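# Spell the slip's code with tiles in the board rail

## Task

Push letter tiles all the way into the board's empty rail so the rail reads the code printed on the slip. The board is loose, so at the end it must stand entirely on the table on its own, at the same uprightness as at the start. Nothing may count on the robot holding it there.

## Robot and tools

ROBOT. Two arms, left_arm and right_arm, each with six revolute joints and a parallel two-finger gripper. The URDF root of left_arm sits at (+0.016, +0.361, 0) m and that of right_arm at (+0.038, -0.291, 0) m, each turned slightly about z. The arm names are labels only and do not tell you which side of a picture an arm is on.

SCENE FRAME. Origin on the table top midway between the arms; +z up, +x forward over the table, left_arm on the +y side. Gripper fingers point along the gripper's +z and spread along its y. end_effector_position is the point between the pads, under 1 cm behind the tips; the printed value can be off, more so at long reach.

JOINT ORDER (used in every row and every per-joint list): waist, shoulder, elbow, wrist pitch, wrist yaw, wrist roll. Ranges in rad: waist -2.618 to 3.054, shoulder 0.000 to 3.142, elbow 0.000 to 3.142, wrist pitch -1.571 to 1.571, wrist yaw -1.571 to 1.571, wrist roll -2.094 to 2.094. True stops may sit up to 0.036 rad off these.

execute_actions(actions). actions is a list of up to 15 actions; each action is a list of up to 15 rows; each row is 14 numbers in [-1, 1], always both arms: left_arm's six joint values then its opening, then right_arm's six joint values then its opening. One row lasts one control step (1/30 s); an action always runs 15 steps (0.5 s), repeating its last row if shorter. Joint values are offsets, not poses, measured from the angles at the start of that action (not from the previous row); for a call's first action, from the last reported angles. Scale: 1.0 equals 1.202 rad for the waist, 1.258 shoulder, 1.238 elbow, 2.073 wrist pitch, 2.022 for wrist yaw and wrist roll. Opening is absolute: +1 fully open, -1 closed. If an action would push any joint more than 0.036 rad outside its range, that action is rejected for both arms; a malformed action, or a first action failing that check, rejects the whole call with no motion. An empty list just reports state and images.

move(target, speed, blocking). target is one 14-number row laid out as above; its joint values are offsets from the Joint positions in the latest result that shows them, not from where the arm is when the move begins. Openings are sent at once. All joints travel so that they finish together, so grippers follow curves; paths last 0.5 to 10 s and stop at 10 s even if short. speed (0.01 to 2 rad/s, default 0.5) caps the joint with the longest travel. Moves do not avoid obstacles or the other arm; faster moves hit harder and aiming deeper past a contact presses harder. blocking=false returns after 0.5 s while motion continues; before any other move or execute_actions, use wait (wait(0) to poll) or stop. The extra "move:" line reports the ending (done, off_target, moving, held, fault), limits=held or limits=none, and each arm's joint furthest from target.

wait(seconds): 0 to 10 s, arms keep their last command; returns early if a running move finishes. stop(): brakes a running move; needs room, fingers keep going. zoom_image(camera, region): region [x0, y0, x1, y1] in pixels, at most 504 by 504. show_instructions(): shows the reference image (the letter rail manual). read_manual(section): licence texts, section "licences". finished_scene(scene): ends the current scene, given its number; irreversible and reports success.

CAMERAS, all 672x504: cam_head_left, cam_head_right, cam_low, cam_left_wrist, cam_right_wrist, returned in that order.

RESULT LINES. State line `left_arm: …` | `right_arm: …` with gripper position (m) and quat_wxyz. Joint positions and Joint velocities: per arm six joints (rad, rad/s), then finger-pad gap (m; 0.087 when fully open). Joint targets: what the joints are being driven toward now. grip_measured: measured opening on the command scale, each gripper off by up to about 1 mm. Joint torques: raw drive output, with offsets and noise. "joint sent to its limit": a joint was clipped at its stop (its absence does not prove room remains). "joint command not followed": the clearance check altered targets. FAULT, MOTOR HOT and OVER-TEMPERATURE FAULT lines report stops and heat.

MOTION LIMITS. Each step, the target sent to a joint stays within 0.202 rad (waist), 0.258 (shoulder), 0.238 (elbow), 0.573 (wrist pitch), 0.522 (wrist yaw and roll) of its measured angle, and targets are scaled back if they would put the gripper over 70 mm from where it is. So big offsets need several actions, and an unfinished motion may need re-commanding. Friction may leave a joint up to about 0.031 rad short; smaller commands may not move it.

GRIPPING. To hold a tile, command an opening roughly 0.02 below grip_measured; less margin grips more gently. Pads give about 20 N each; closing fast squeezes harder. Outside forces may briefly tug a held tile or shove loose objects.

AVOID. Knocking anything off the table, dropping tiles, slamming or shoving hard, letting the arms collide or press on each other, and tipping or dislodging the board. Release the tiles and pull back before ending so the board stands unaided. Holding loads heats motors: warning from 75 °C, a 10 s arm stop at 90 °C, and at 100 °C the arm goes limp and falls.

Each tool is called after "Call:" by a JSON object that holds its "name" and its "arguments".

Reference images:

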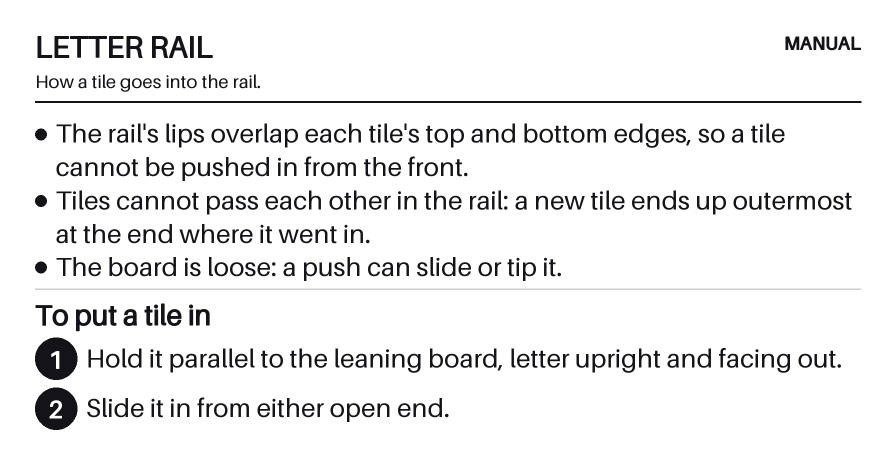

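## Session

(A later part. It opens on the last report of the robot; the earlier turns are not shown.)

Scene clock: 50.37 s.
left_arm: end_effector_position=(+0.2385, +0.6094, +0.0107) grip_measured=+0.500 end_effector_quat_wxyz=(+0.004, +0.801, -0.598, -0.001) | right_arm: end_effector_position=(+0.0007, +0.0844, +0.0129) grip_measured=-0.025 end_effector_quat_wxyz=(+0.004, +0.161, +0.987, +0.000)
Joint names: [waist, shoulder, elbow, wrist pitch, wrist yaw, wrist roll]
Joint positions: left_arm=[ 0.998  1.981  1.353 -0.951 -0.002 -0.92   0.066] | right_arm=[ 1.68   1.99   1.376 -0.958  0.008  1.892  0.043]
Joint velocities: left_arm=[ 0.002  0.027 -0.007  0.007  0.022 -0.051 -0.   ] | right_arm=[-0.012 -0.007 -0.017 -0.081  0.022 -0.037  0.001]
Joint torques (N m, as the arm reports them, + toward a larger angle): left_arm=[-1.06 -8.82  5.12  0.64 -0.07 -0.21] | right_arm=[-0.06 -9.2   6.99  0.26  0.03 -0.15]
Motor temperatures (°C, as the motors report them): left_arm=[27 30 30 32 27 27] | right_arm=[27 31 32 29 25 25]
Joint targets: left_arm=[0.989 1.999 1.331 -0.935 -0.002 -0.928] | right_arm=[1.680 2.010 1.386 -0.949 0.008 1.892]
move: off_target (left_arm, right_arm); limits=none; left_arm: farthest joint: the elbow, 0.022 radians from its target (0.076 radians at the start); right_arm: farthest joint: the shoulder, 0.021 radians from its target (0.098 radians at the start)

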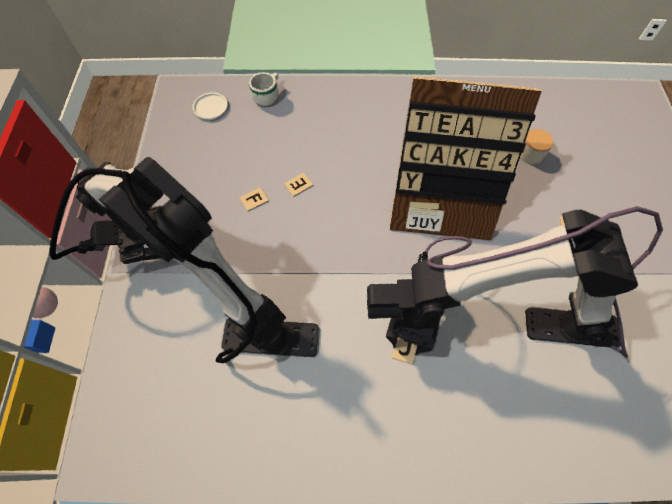

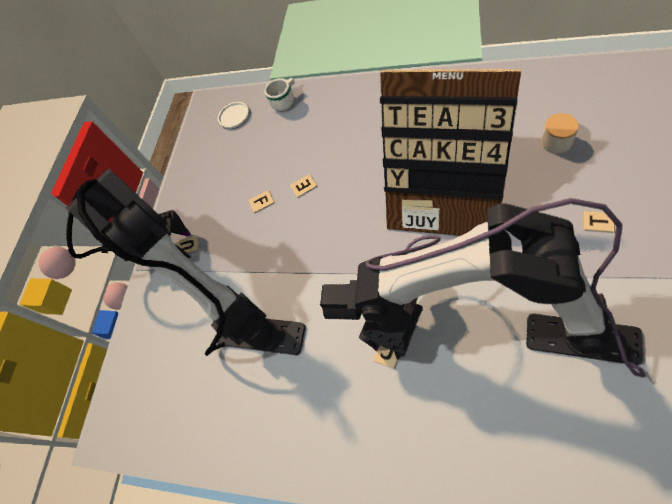

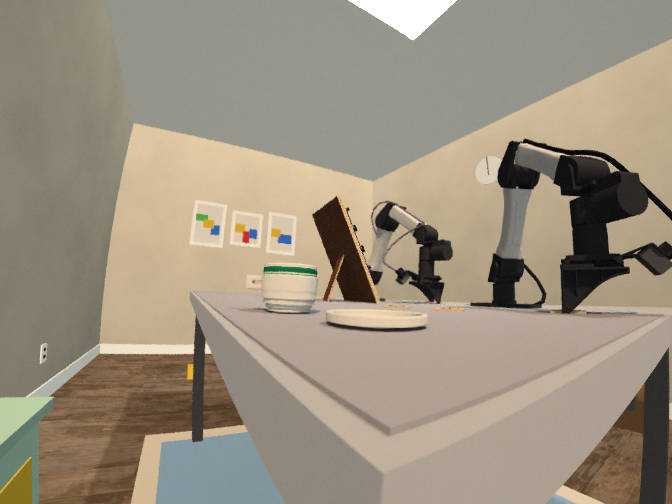

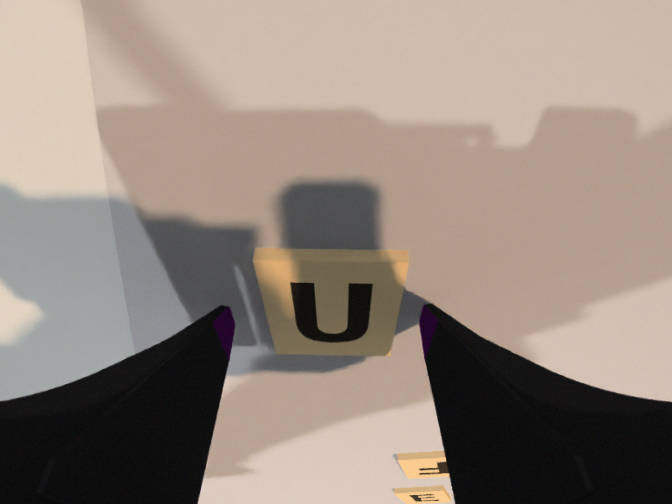

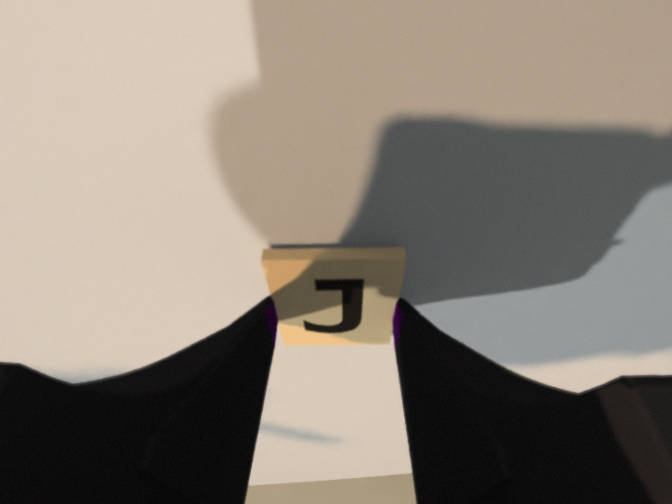

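Call:
{"name": "execute_actions", "arguments": {"actions": [[[0,0.021,-0.015,0.014,0,0,0.4,0,0.021,0,0,0,0,-0.05]],[[0,0.01,0,0,0,0,0.2,0,0,0,0,0,0,0.1],[0,0.01,0,0,0,0,0.1,0,0,0,0,0,0,0.2],[0,0.01,0,0,0,0,0.05,0,0,0,0,0,0,0.4],[0,0.01,0,0,0,0,0.03,0,0,0,0,0,0,0.4],[0,0.01,0,0,0,0,0.01,0,0,0,0,0,0,0.4],[0,0.01,0,0,0,0,0,0,0,0,0,0,0,0.4],[0,0.01,0,0,0,0,-0.06,0,0,0,0,0,0,0.4]]]}}

Scene clock: 51.57 s.
left_arm: end_effector_position=(+0.2398, +0.6112, +0.0105) grip_measured=-0.013 end_effector_quat_wxyz=(-0.000, +0.801, -0.598, -0.001) | right_arm: end_effector_position=(+0.0007, +0.0846, +0.0129) grip_measured=+0.400 end_effector_quat_wxyz=(+0.004, +0.161, +0.987, +0.001)
Joint names: [waist, shoulder, elbow, wrist pitch, wrist yaw, wrist roll]
Joint positions: left_arm=[ 0.998  1.981  1.353 -0.942 -0.002 -0.92   0.043] | right_arm=[ 1.68   1.99   1.376 -0.958  0.008  1.892  0.061]
Joint velocities: left_arm=[ 0.002  0.002  0.007 -0.022 -0.037 -0.095 -0.   ] | right_arm=[ 0.022  0.012  0.002  0.022  0.022  0.022 -0.001]
Joint torques (N m, as the arm reports them, + toward a larger angle): left_arm=[-0.34 -9.23  7.35  0.49 -0.06 -0.14] | right_arm=[  0.05 -10.98   6.25   0.18   0.06  -0.04]
Motor temperatures (°C, as the motors report them): left_arm=[27 30 30 32 27 27] | right_arm=[27 31 32 29 25 25]
Joint targets: left_arm=[0.998 1.994 1.353 -0.942 -0.002 -0.920] | right_arm=[1.680 1.990 1.376 -0.958 0.008 1.892]

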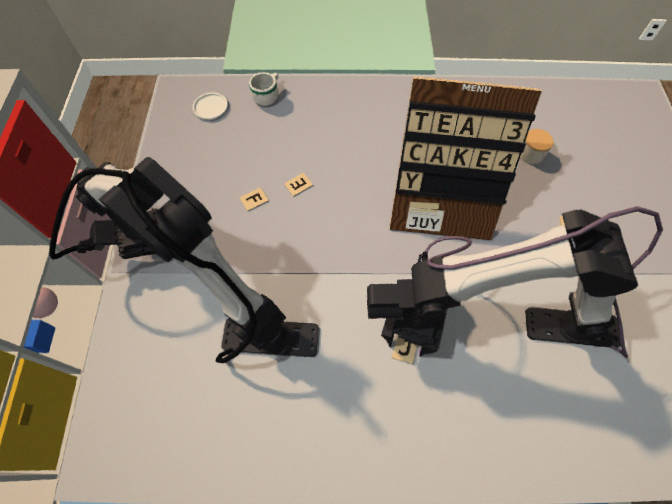

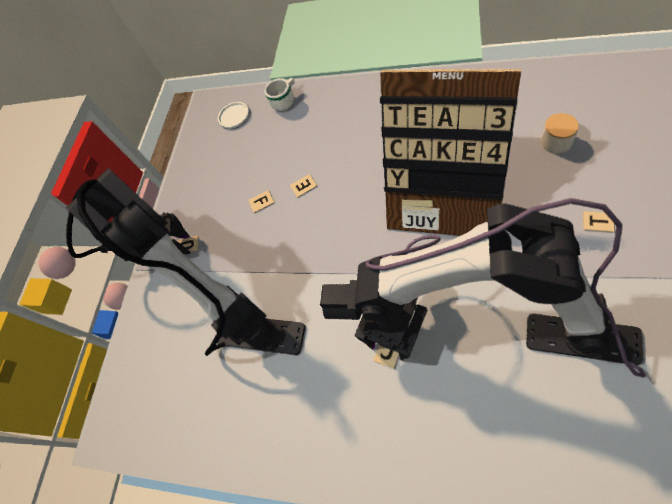

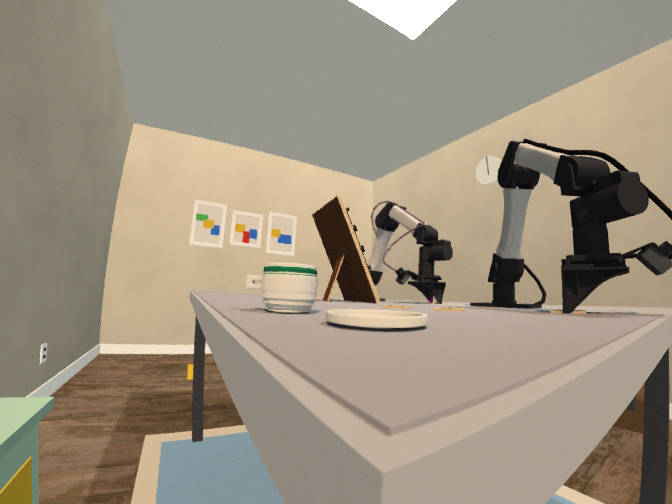

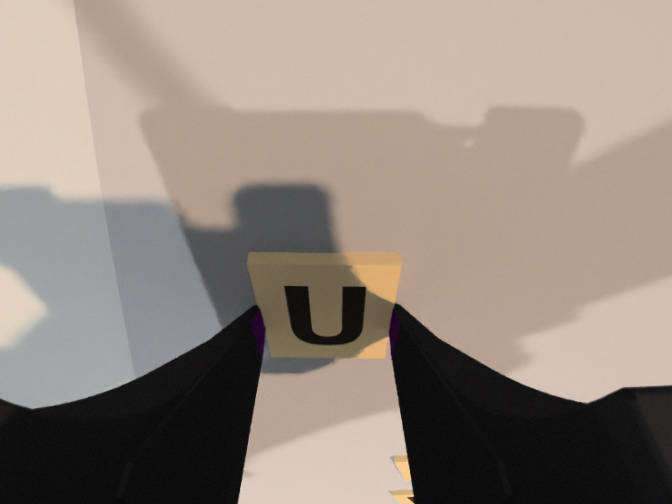

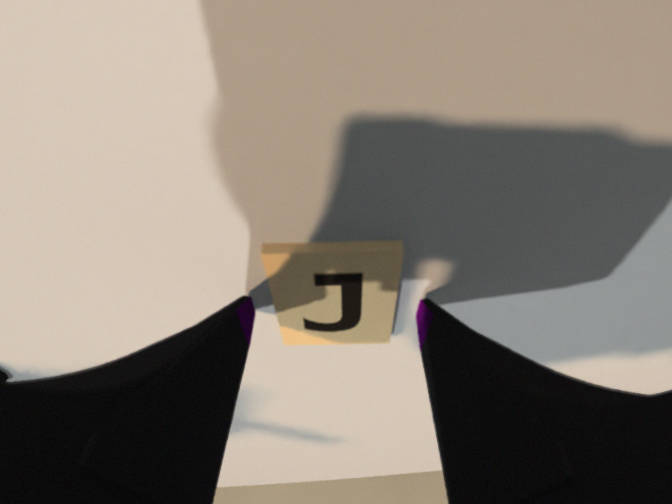

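Call:
{"name": "execute_actions", "arguments": {"actions": [[[0,0.01,0,0,0,0,0.08,0,-0.03,0,-0.02,0,0,0.4],[0,0.01,0,0,0,0,0.08,0,-0.06,0,-0.04,0,0,0.4],[0,0.02,0,0,0,0,0.08,0,-0.09,0,-0.06,0,0,0.4],[0,0.031,0,0,0,0,0.08,0,-0.12,0,-0.07,0,0,0.4]],[[0,0.01,0,0,0,0,0.03,0,-0.05,0,-0.03,0,0,0.4],[0,0.01,0,0,0,0,0.01,0,-0.1,0,-0.06,0,0,0.4],[0,0.01,0,0,0,0,-0.06,0,-0.2,-0.05,-0.08,0,0,0.4]]]}}

Call:
{"name": "move", "arguments": {"target": [-0.5,-0.51,-0.27,0,-0.2,0.2,-0.06,0.2,-0.5,-0.25,-0.07,0,0,0.4], "speed": 0.8}}

Scene clock: 52.73 s.
left_arm: end_effector_position=(+0.2409, +0.6114, +0.0096) grip_measured=-0.010 end_effector_quat_wxyz=(-0.001, +0.801, -0.598, +0.001) | right_arm: end_effector_position=(+0.0005, +0.0179, +0.1345) grip_measured=+0.400 end_effector_quat_wxyz=(-0.005, +0.161, +0.985, +0.054)
Joint names: [waist, shoulder, elbow, wrist pitch, wrist yaw, wrist roll]
Joint positions: left_arm=[ 0.998  1.984  1.353 -0.937  0.002 -0.921  0.043] | right_arm=[ 1.68   1.557  1.333 -1.238  0.008  1.892  0.061]
Joint velocities: left_arm=[-0.012  0.007  0.022 -0.022 -0.007  0.037 -0.   ] | right_arm=[-0.002  0.002 -0.012 -0.066 -0.037 -0.007 -0.   ]
Joint torques (N m, as the arm reports them, + toward a larger angle): left_arm=[-0.37 -9.23  7.37  0.46 -0.11 -0.13] | right_arm=[-0.02 -5.36  5.32  0.26  0.05 -0.11]
Motor temperatures (°C, as the motors report them): left_arm=[27 30 30 31 27 27] | right_arm=[27 31 32 29 25 25]
Joint targets: left_arm=[0.998 1.997 1.353 -0.942 -0.002 -0.920] | right_arm=[1.680 1.576 1.314 -1.253 0.008 1.892]

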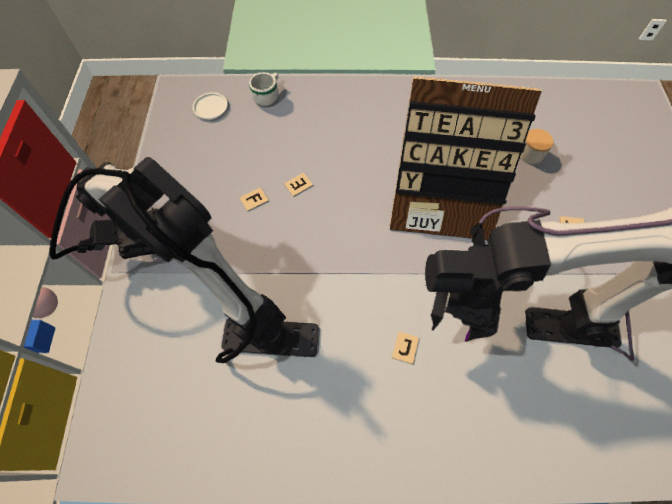

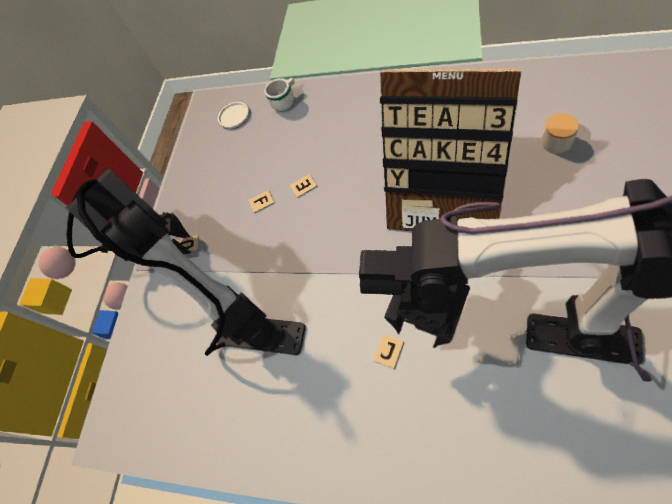

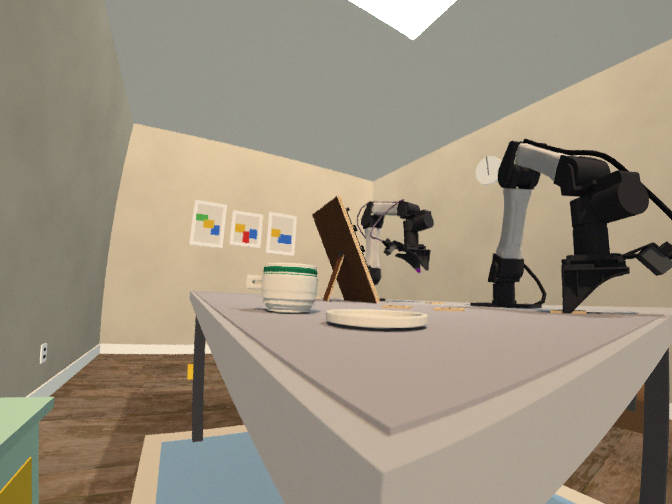

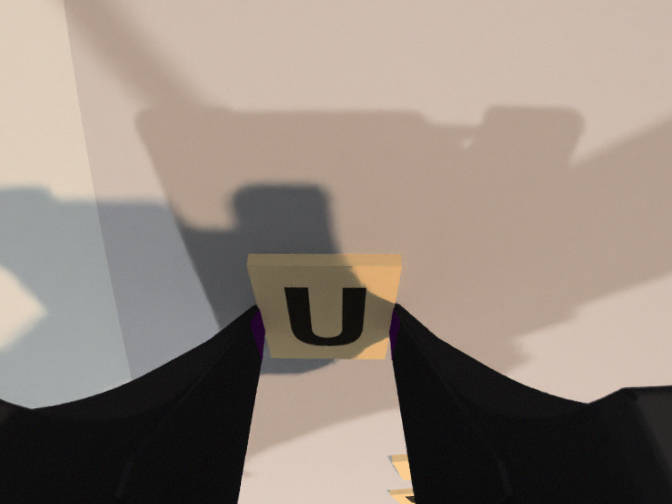

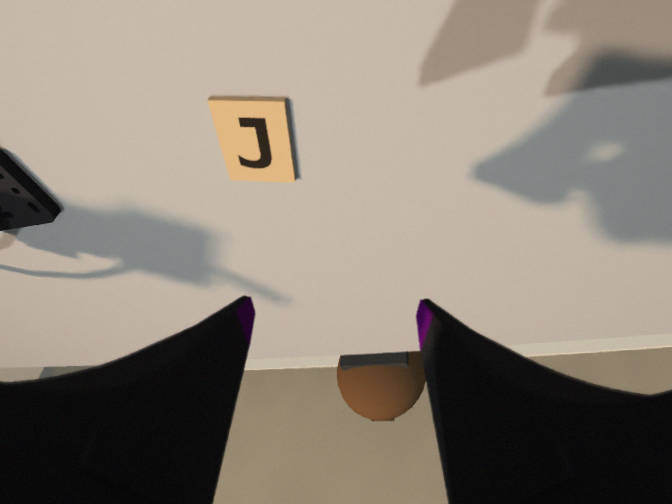

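Scene clock: 54.37 s.
left_arm: end_effector_position=(+0.2444, +0.4940, +0.1116) grip_measured=-0.010 end_effector_quat_wxyz=(+0.179, -0.436, +0.864, +0.176) | right_arm: end_effector_position=(-0.0421, -0.1154, +0.1770) grip_measured=+0.400 end_effector_quat_wxyz=(-0.037, +0.047, +0.987, +0.146)
Joint names: [waist, shoulder, elbow, wrist pitch, wrist yaw, wrist roll]
Joint positions: left_arm=[ 0.405  1.351  1.044 -0.931 -0.39  -0.523  0.043] | right_arm=[ 1.911  0.941  1.043 -1.371  0.008  1.892  0.061]
Joint velocities: left_arm=[ 0.022 -0.017 -0.012 -0.037  0.007  0.022 -0.   ] | right_arm=[ 0.017  0.007 -0.007 -0.007 -0.022  0.051  0.001]
Joint torques (N m, as the arm reports them, + toward a larger angle): left_arm=[-0.9  -5.72  6.09  1.1  -0.36 -0.08] | right_arm=[ 0.89 -1.95  5.06  0.6   0.07 -0.12]
Motor temperatures (°C, as the motors report them): left_arm=[27 30 30 31 27 27] | right_arm=[27 31 32 29 25 25]
Joint targets: left_arm=[0.397 1.343 1.019 -0.937 -0.402 -0.517] | right_arm=[1.920 0.928 1.023 -1.383 0.008 1.892]
move: off_target (left_arm); limits=none; left_arm: farthest joint: the elbow, 0.025 radians from its target (0.334 radians at the start); right_arm: farthest joint: the elbow, 0.020 radians from its target (0.309 radians at the start)

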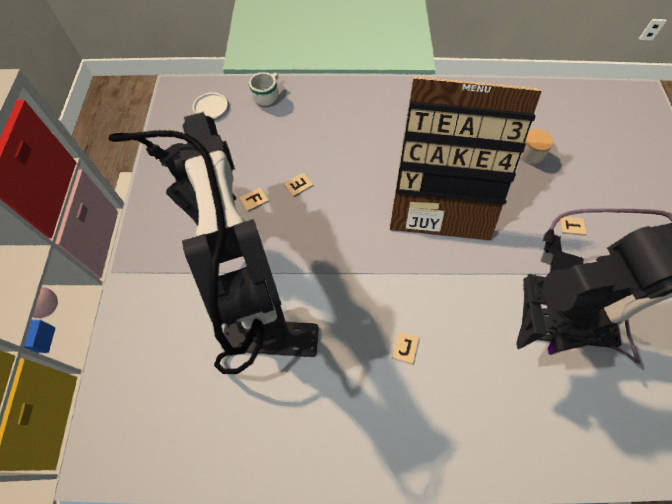

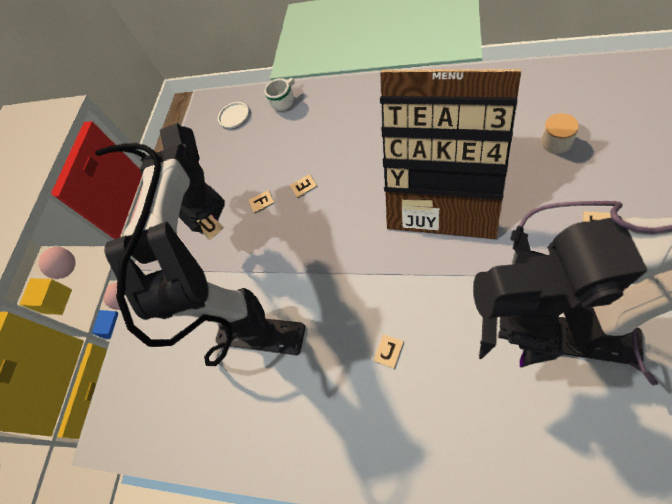

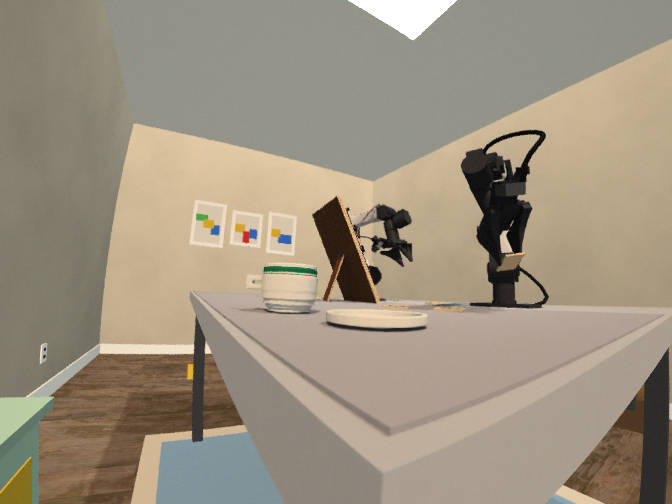

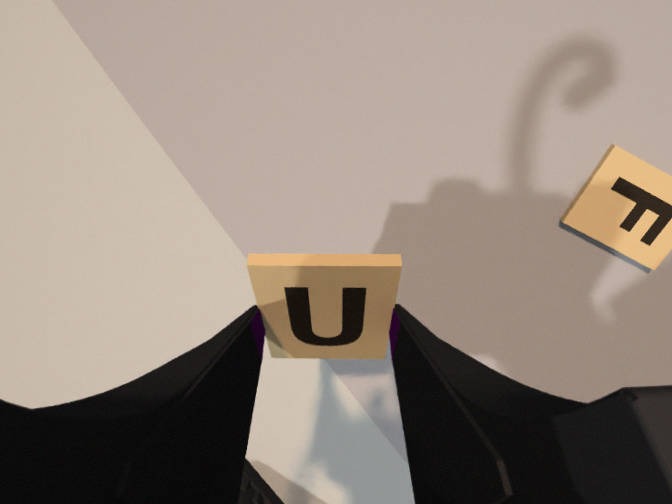

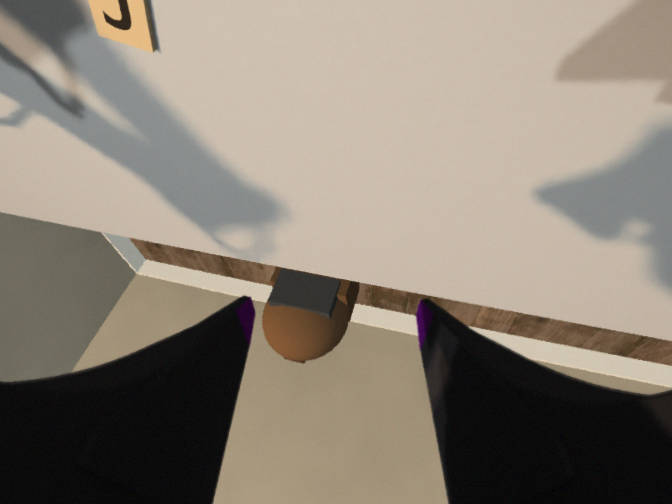

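Call:
{"name": "move", "arguments": {"target": [-1,0.05,-0.141,0.415,-0.154,0.064,-0.06,0.6,0,0,0,0,-0.5,0.4], "speed": 0.9}}

Scene clock: 56.73 s.
left_arm: end_effector_position=(+0.3418, +0.1398, +0.1574) grip_measured=-0.010 end_effector_quat_wxyz=(+0.539, +0.028, +0.842, -0.023) | right_arm: end_effector_position=(-0.1027, -0.2262, +0.1653) grip_measured=+0.400 end_effector_quat_wxyz=(+0.015, +0.715, -0.682, -0.150)
Joint names: [waist, shoulder, elbow, wrist pitch, wrist yaw, wrist roll]
Joint positions: left_arm=[-0.792  1.395  0.895 -0.074 -0.69  -0.399  0.043] | right_arm=[ 2.622  0.941  1.043 -1.371  0.01   0.891  0.061]
Joint velocities: left_arm=[-0.022  0.002 -0.012 -0.022 -0.022  0.037 -0.001] | right_arm=[-0.002 -0.007 -0.002 -0.066 -0.007  0.022  0.001]
Joint torques (N m, as the arm reports them, + toward a larger angle): left_arm=[-0.69 -4.48  6.69  2.01 -0.35 -0.09] | right_arm=[ 0.97 -0.87  6.86  0.8   0.03 -0.16]
Motor temperatures (°C, as the motors report them): left_arm=[27 30 30 32 27 27] | right_arm=[27 31 32 29 25 25]
Joint targets: left_arm=[-0.797 1.414 0.869 -0.071 -0.702 -0.393] | right_arm=[2.632 0.941 1.043 -1.371 0.008 0.881]
move: off_target (left_arm); limits=none; left_arm: farthest joint: the elbow, 0.026 radians from its target (0.175 radians at the start); right_arm: farthest joint: the waist, 0.010 radians from its target (0.722 radians at the start)

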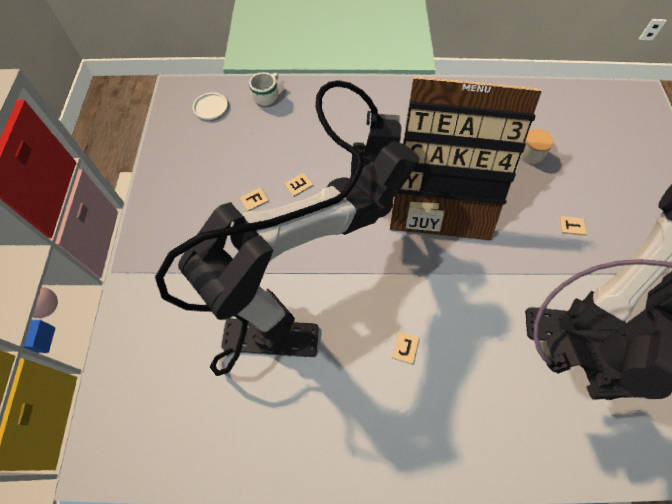

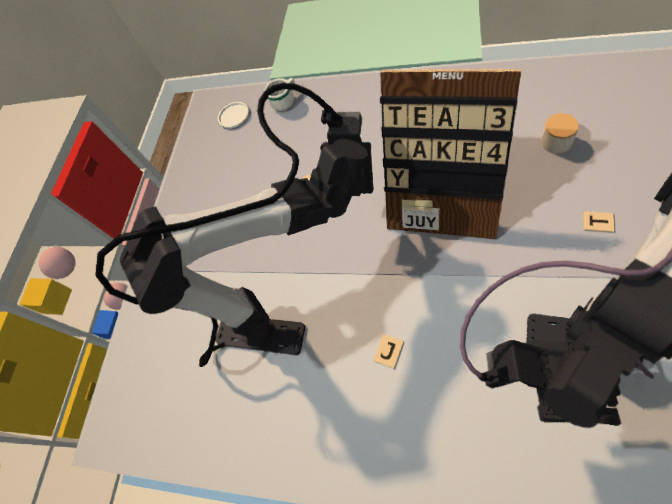

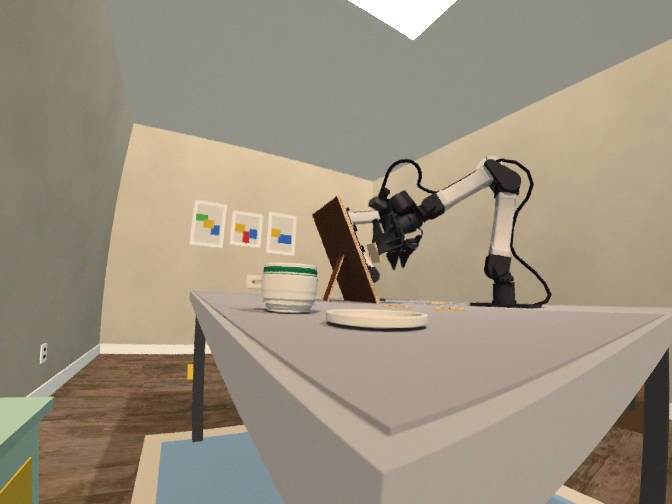

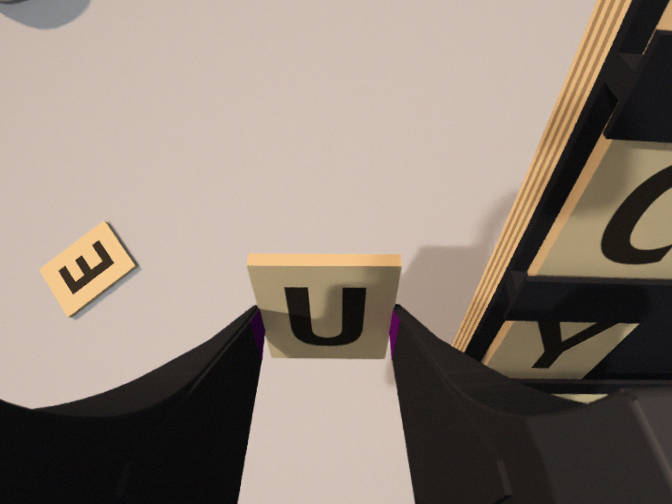

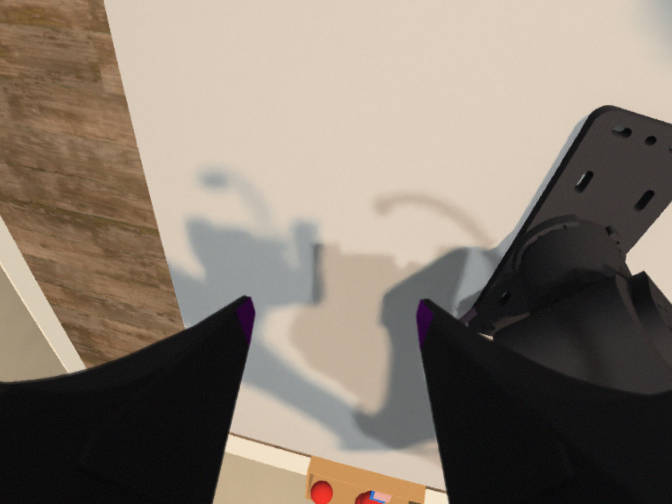

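Call:
{"name": "move", "arguments": {"target": [-0.067,0.076,0.054,-0.02,-0.0143,-0.022,-0.06,0,0,0,0,0,0,0.4], "speed": 0.15}}

Scene clock: 57.97 s.
left_arm: end_effector_position=(+0.3319, +0.1104, +0.1459) grip_measured=-0.010 end_effector_quat_wxyz=(+0.526, +0.048, +0.849, -0.029) | right_arm: end_effector_position=(-0.1027, -0.2262, +0.1653) grip_measured=+0.400 end_effector_quat_wxyz=(+0.015, +0.715, -0.682, -0.150)
Joint names: [waist, shoulder, elbow, wrist pitch, wrist yaw, wrist roll]
Joint positions: left_arm=[-0.863  1.471  0.943 -0.099 -0.707 -0.438  0.043] | right_arm=[ 2.622  0.941  1.043 -1.371  0.01   0.89   0.061]
Joint velocities: left_arm=[ 0.037  0.027  0.002  0.007 -0.007 -0.007 -0.001] | right_arm=[ 0.002 -0.012 -0.007  0.007  0.022 -0.022 -0.   ]
Joint torques (N m, as the arm reports them, + toward a larger angle): left_arm=[-1.   -5.1  11.01  1.76 -0.36 -0.2 ] | right_arm=[ 0.04 -0.92  6.89  0.8   0.05 -0.1 ]
Motor temperatures (°C, as the motors report them): left_arm=[27 30 30 32 27 27] | right_arm=[27 31 32 29 25 25]
Joint targets: left_arm=[-0.873 1.490 0.962 -0.115 -0.719 -0.444] | right_arm=[2.622 0.941 1.043 -1.371 0.010 0.891]
move: done; limits=none; left_arm: farthest joint: the shoulder, 0.020 radians from its target (0.096 radians at the start); right_arm: farthest joint: the wrist roll, 0.001 radians from its target (0.001 radians at the start)

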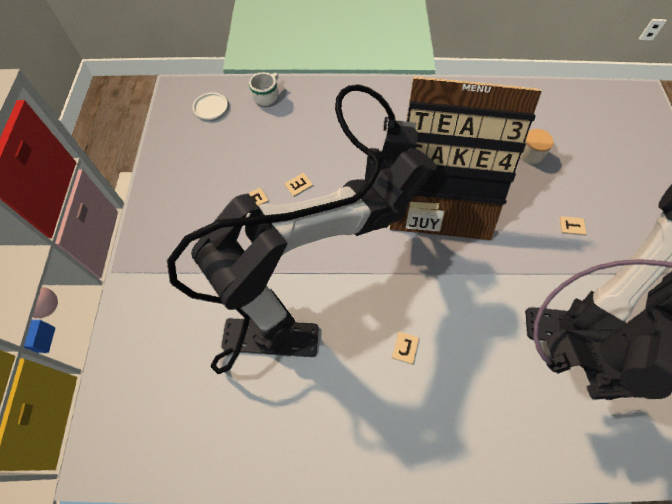

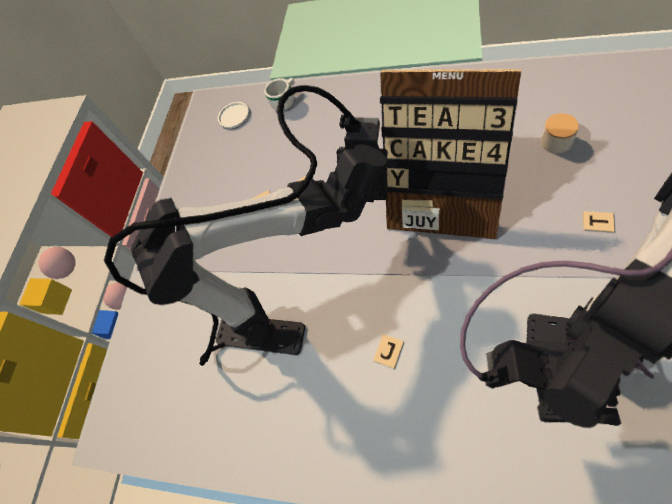

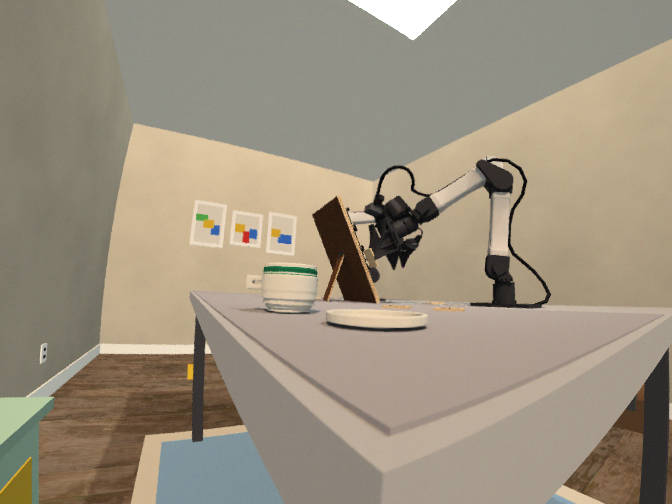

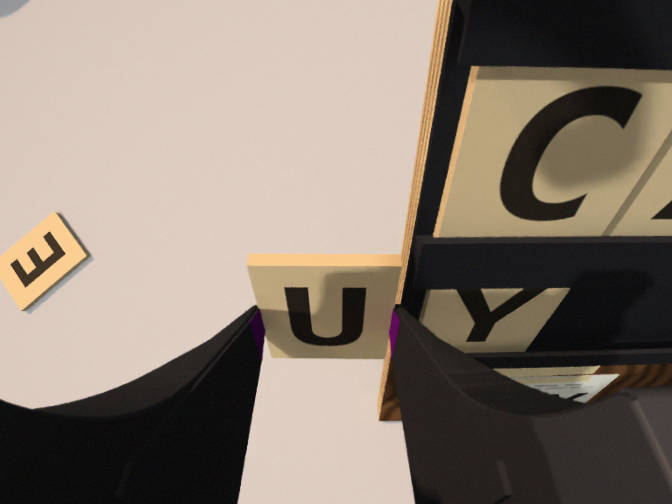

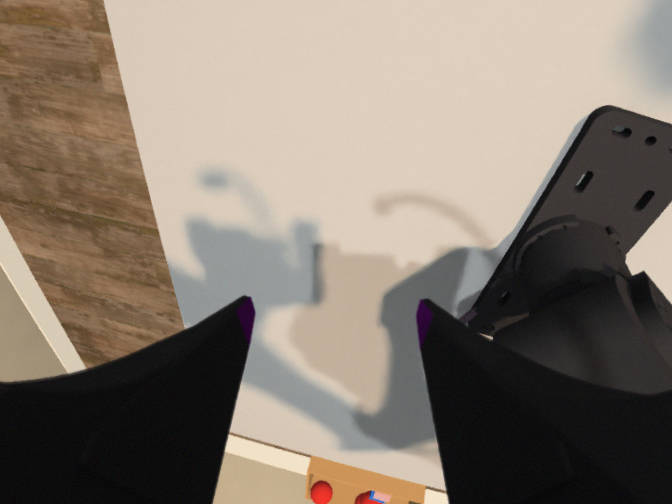

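Call:
{"name": "move", "arguments": {"target": [-0.026,0.04,0.041,-0.013,-0.014,-0.011,-0.06,0,0,0,0,0,0,0.4], "speed": 0.08}}

Scene clock: 59.03 s.
left_arm: end_effector_position=(+0.3315, +0.1003, +0.1469) grip_measured=-0.010 end_effector_quat_wxyz=(+0.526, +0.048, +0.848, -0.030) | right_arm: end_effector_position=(-0.1027, -0.2262, +0.1653) grip_measured=+0.400 end_effector_quat_wxyz=(+0.015, +0.715, -0.682, -0.150)
Joint names: [waist, shoulder, elbow, wrist pitch, wrist yaw, wrist roll]
Joint positions: left_arm=[-0.884  1.5    0.975 -0.11  -0.723 -0.454  0.043] | right_arm=[ 2.622  0.941  1.043 -1.371  0.01   0.89   0.061]
Joint velocities: left_arm=[-0.022 -0.012  0.007 -0.051 -0.037 -0.037  0.001] | right_arm=[-0.007  0.012 -0.012  0.022 -0.022  0.051  0.   ]
Joint torques (N m, as the arm reports them, + toward a larger angle): left_arm=[-1.1  -5.27 10.93  1.76 -0.39 -0.18] | right_arm=[-0.01 -0.97  6.78  0.83  0.07 -0.14]
Motor temperatures (°C, as the motors report them): left_arm=[27 30 31 32 27 27] | right_arm=[27 31 32 29 25 25]
Joint targets: left_arm=[-0.895 1.521 0.994 -0.126 -0.735 -0.460] | right_arm=[2.622 0.941 1.043 -1.371 0.010 0.890]
move: off_target (left_arm); limits=none; left_arm: farthest joint: the shoulder, 0.021 radians from its target (0.051 radians at the start); right_arm: farthest joint: the waist, 0.000 radians from its target (0.000 radians at the start)

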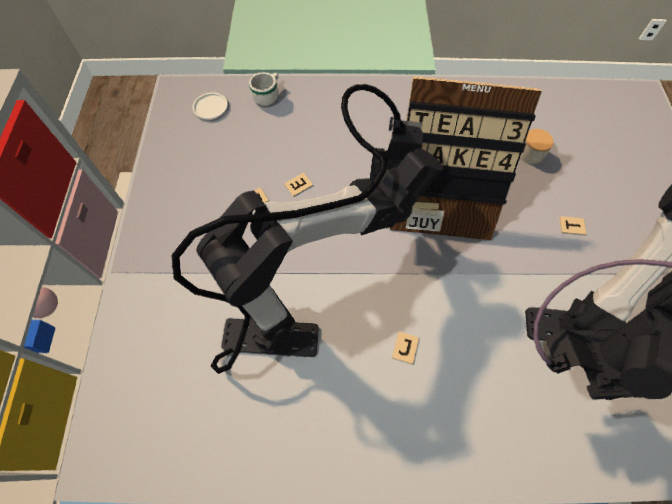

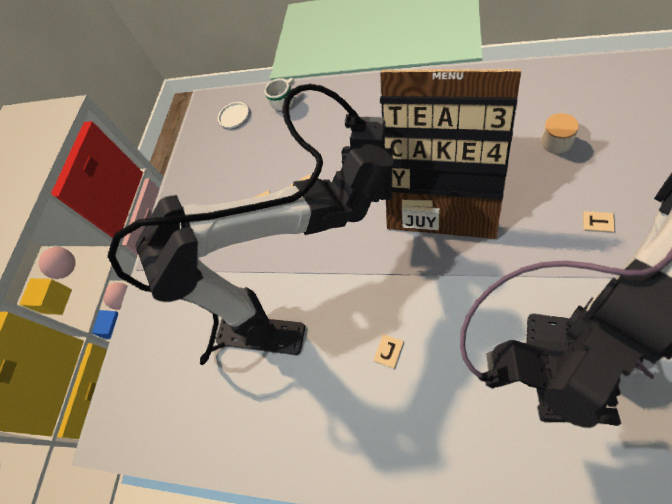

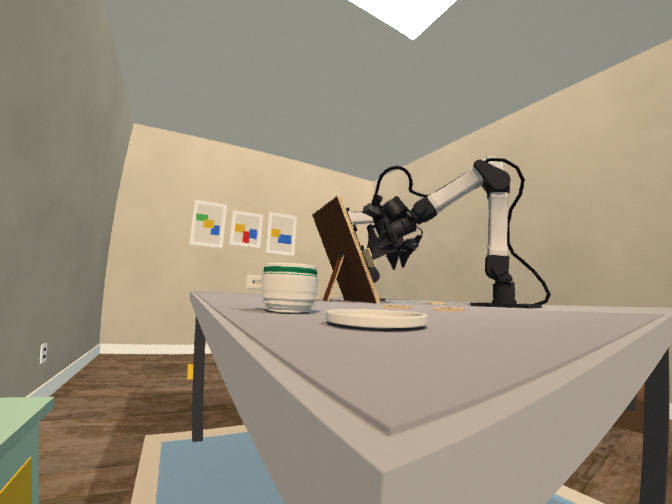

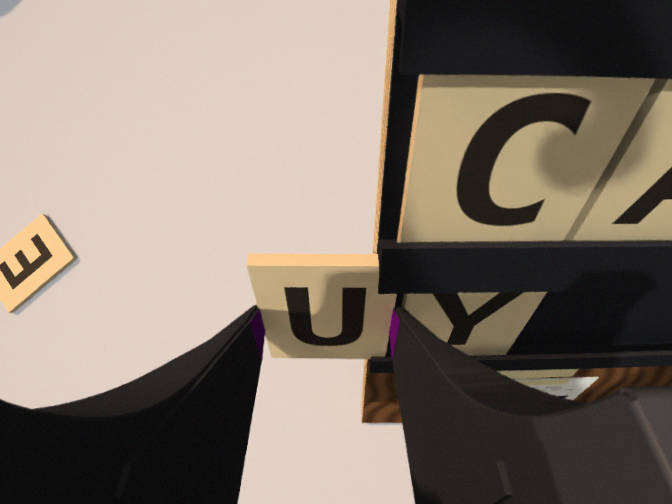

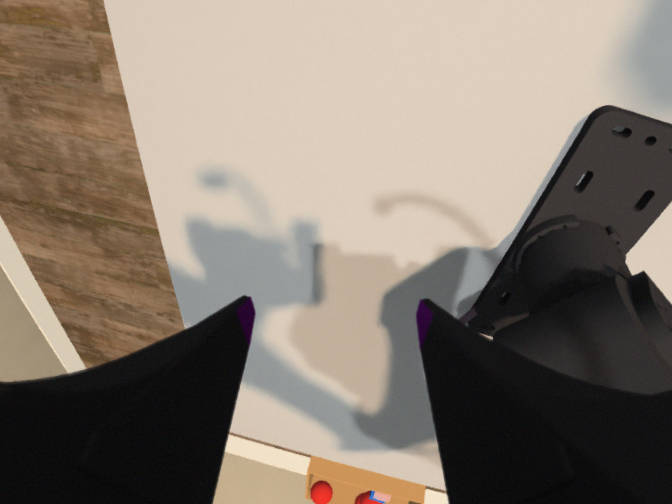

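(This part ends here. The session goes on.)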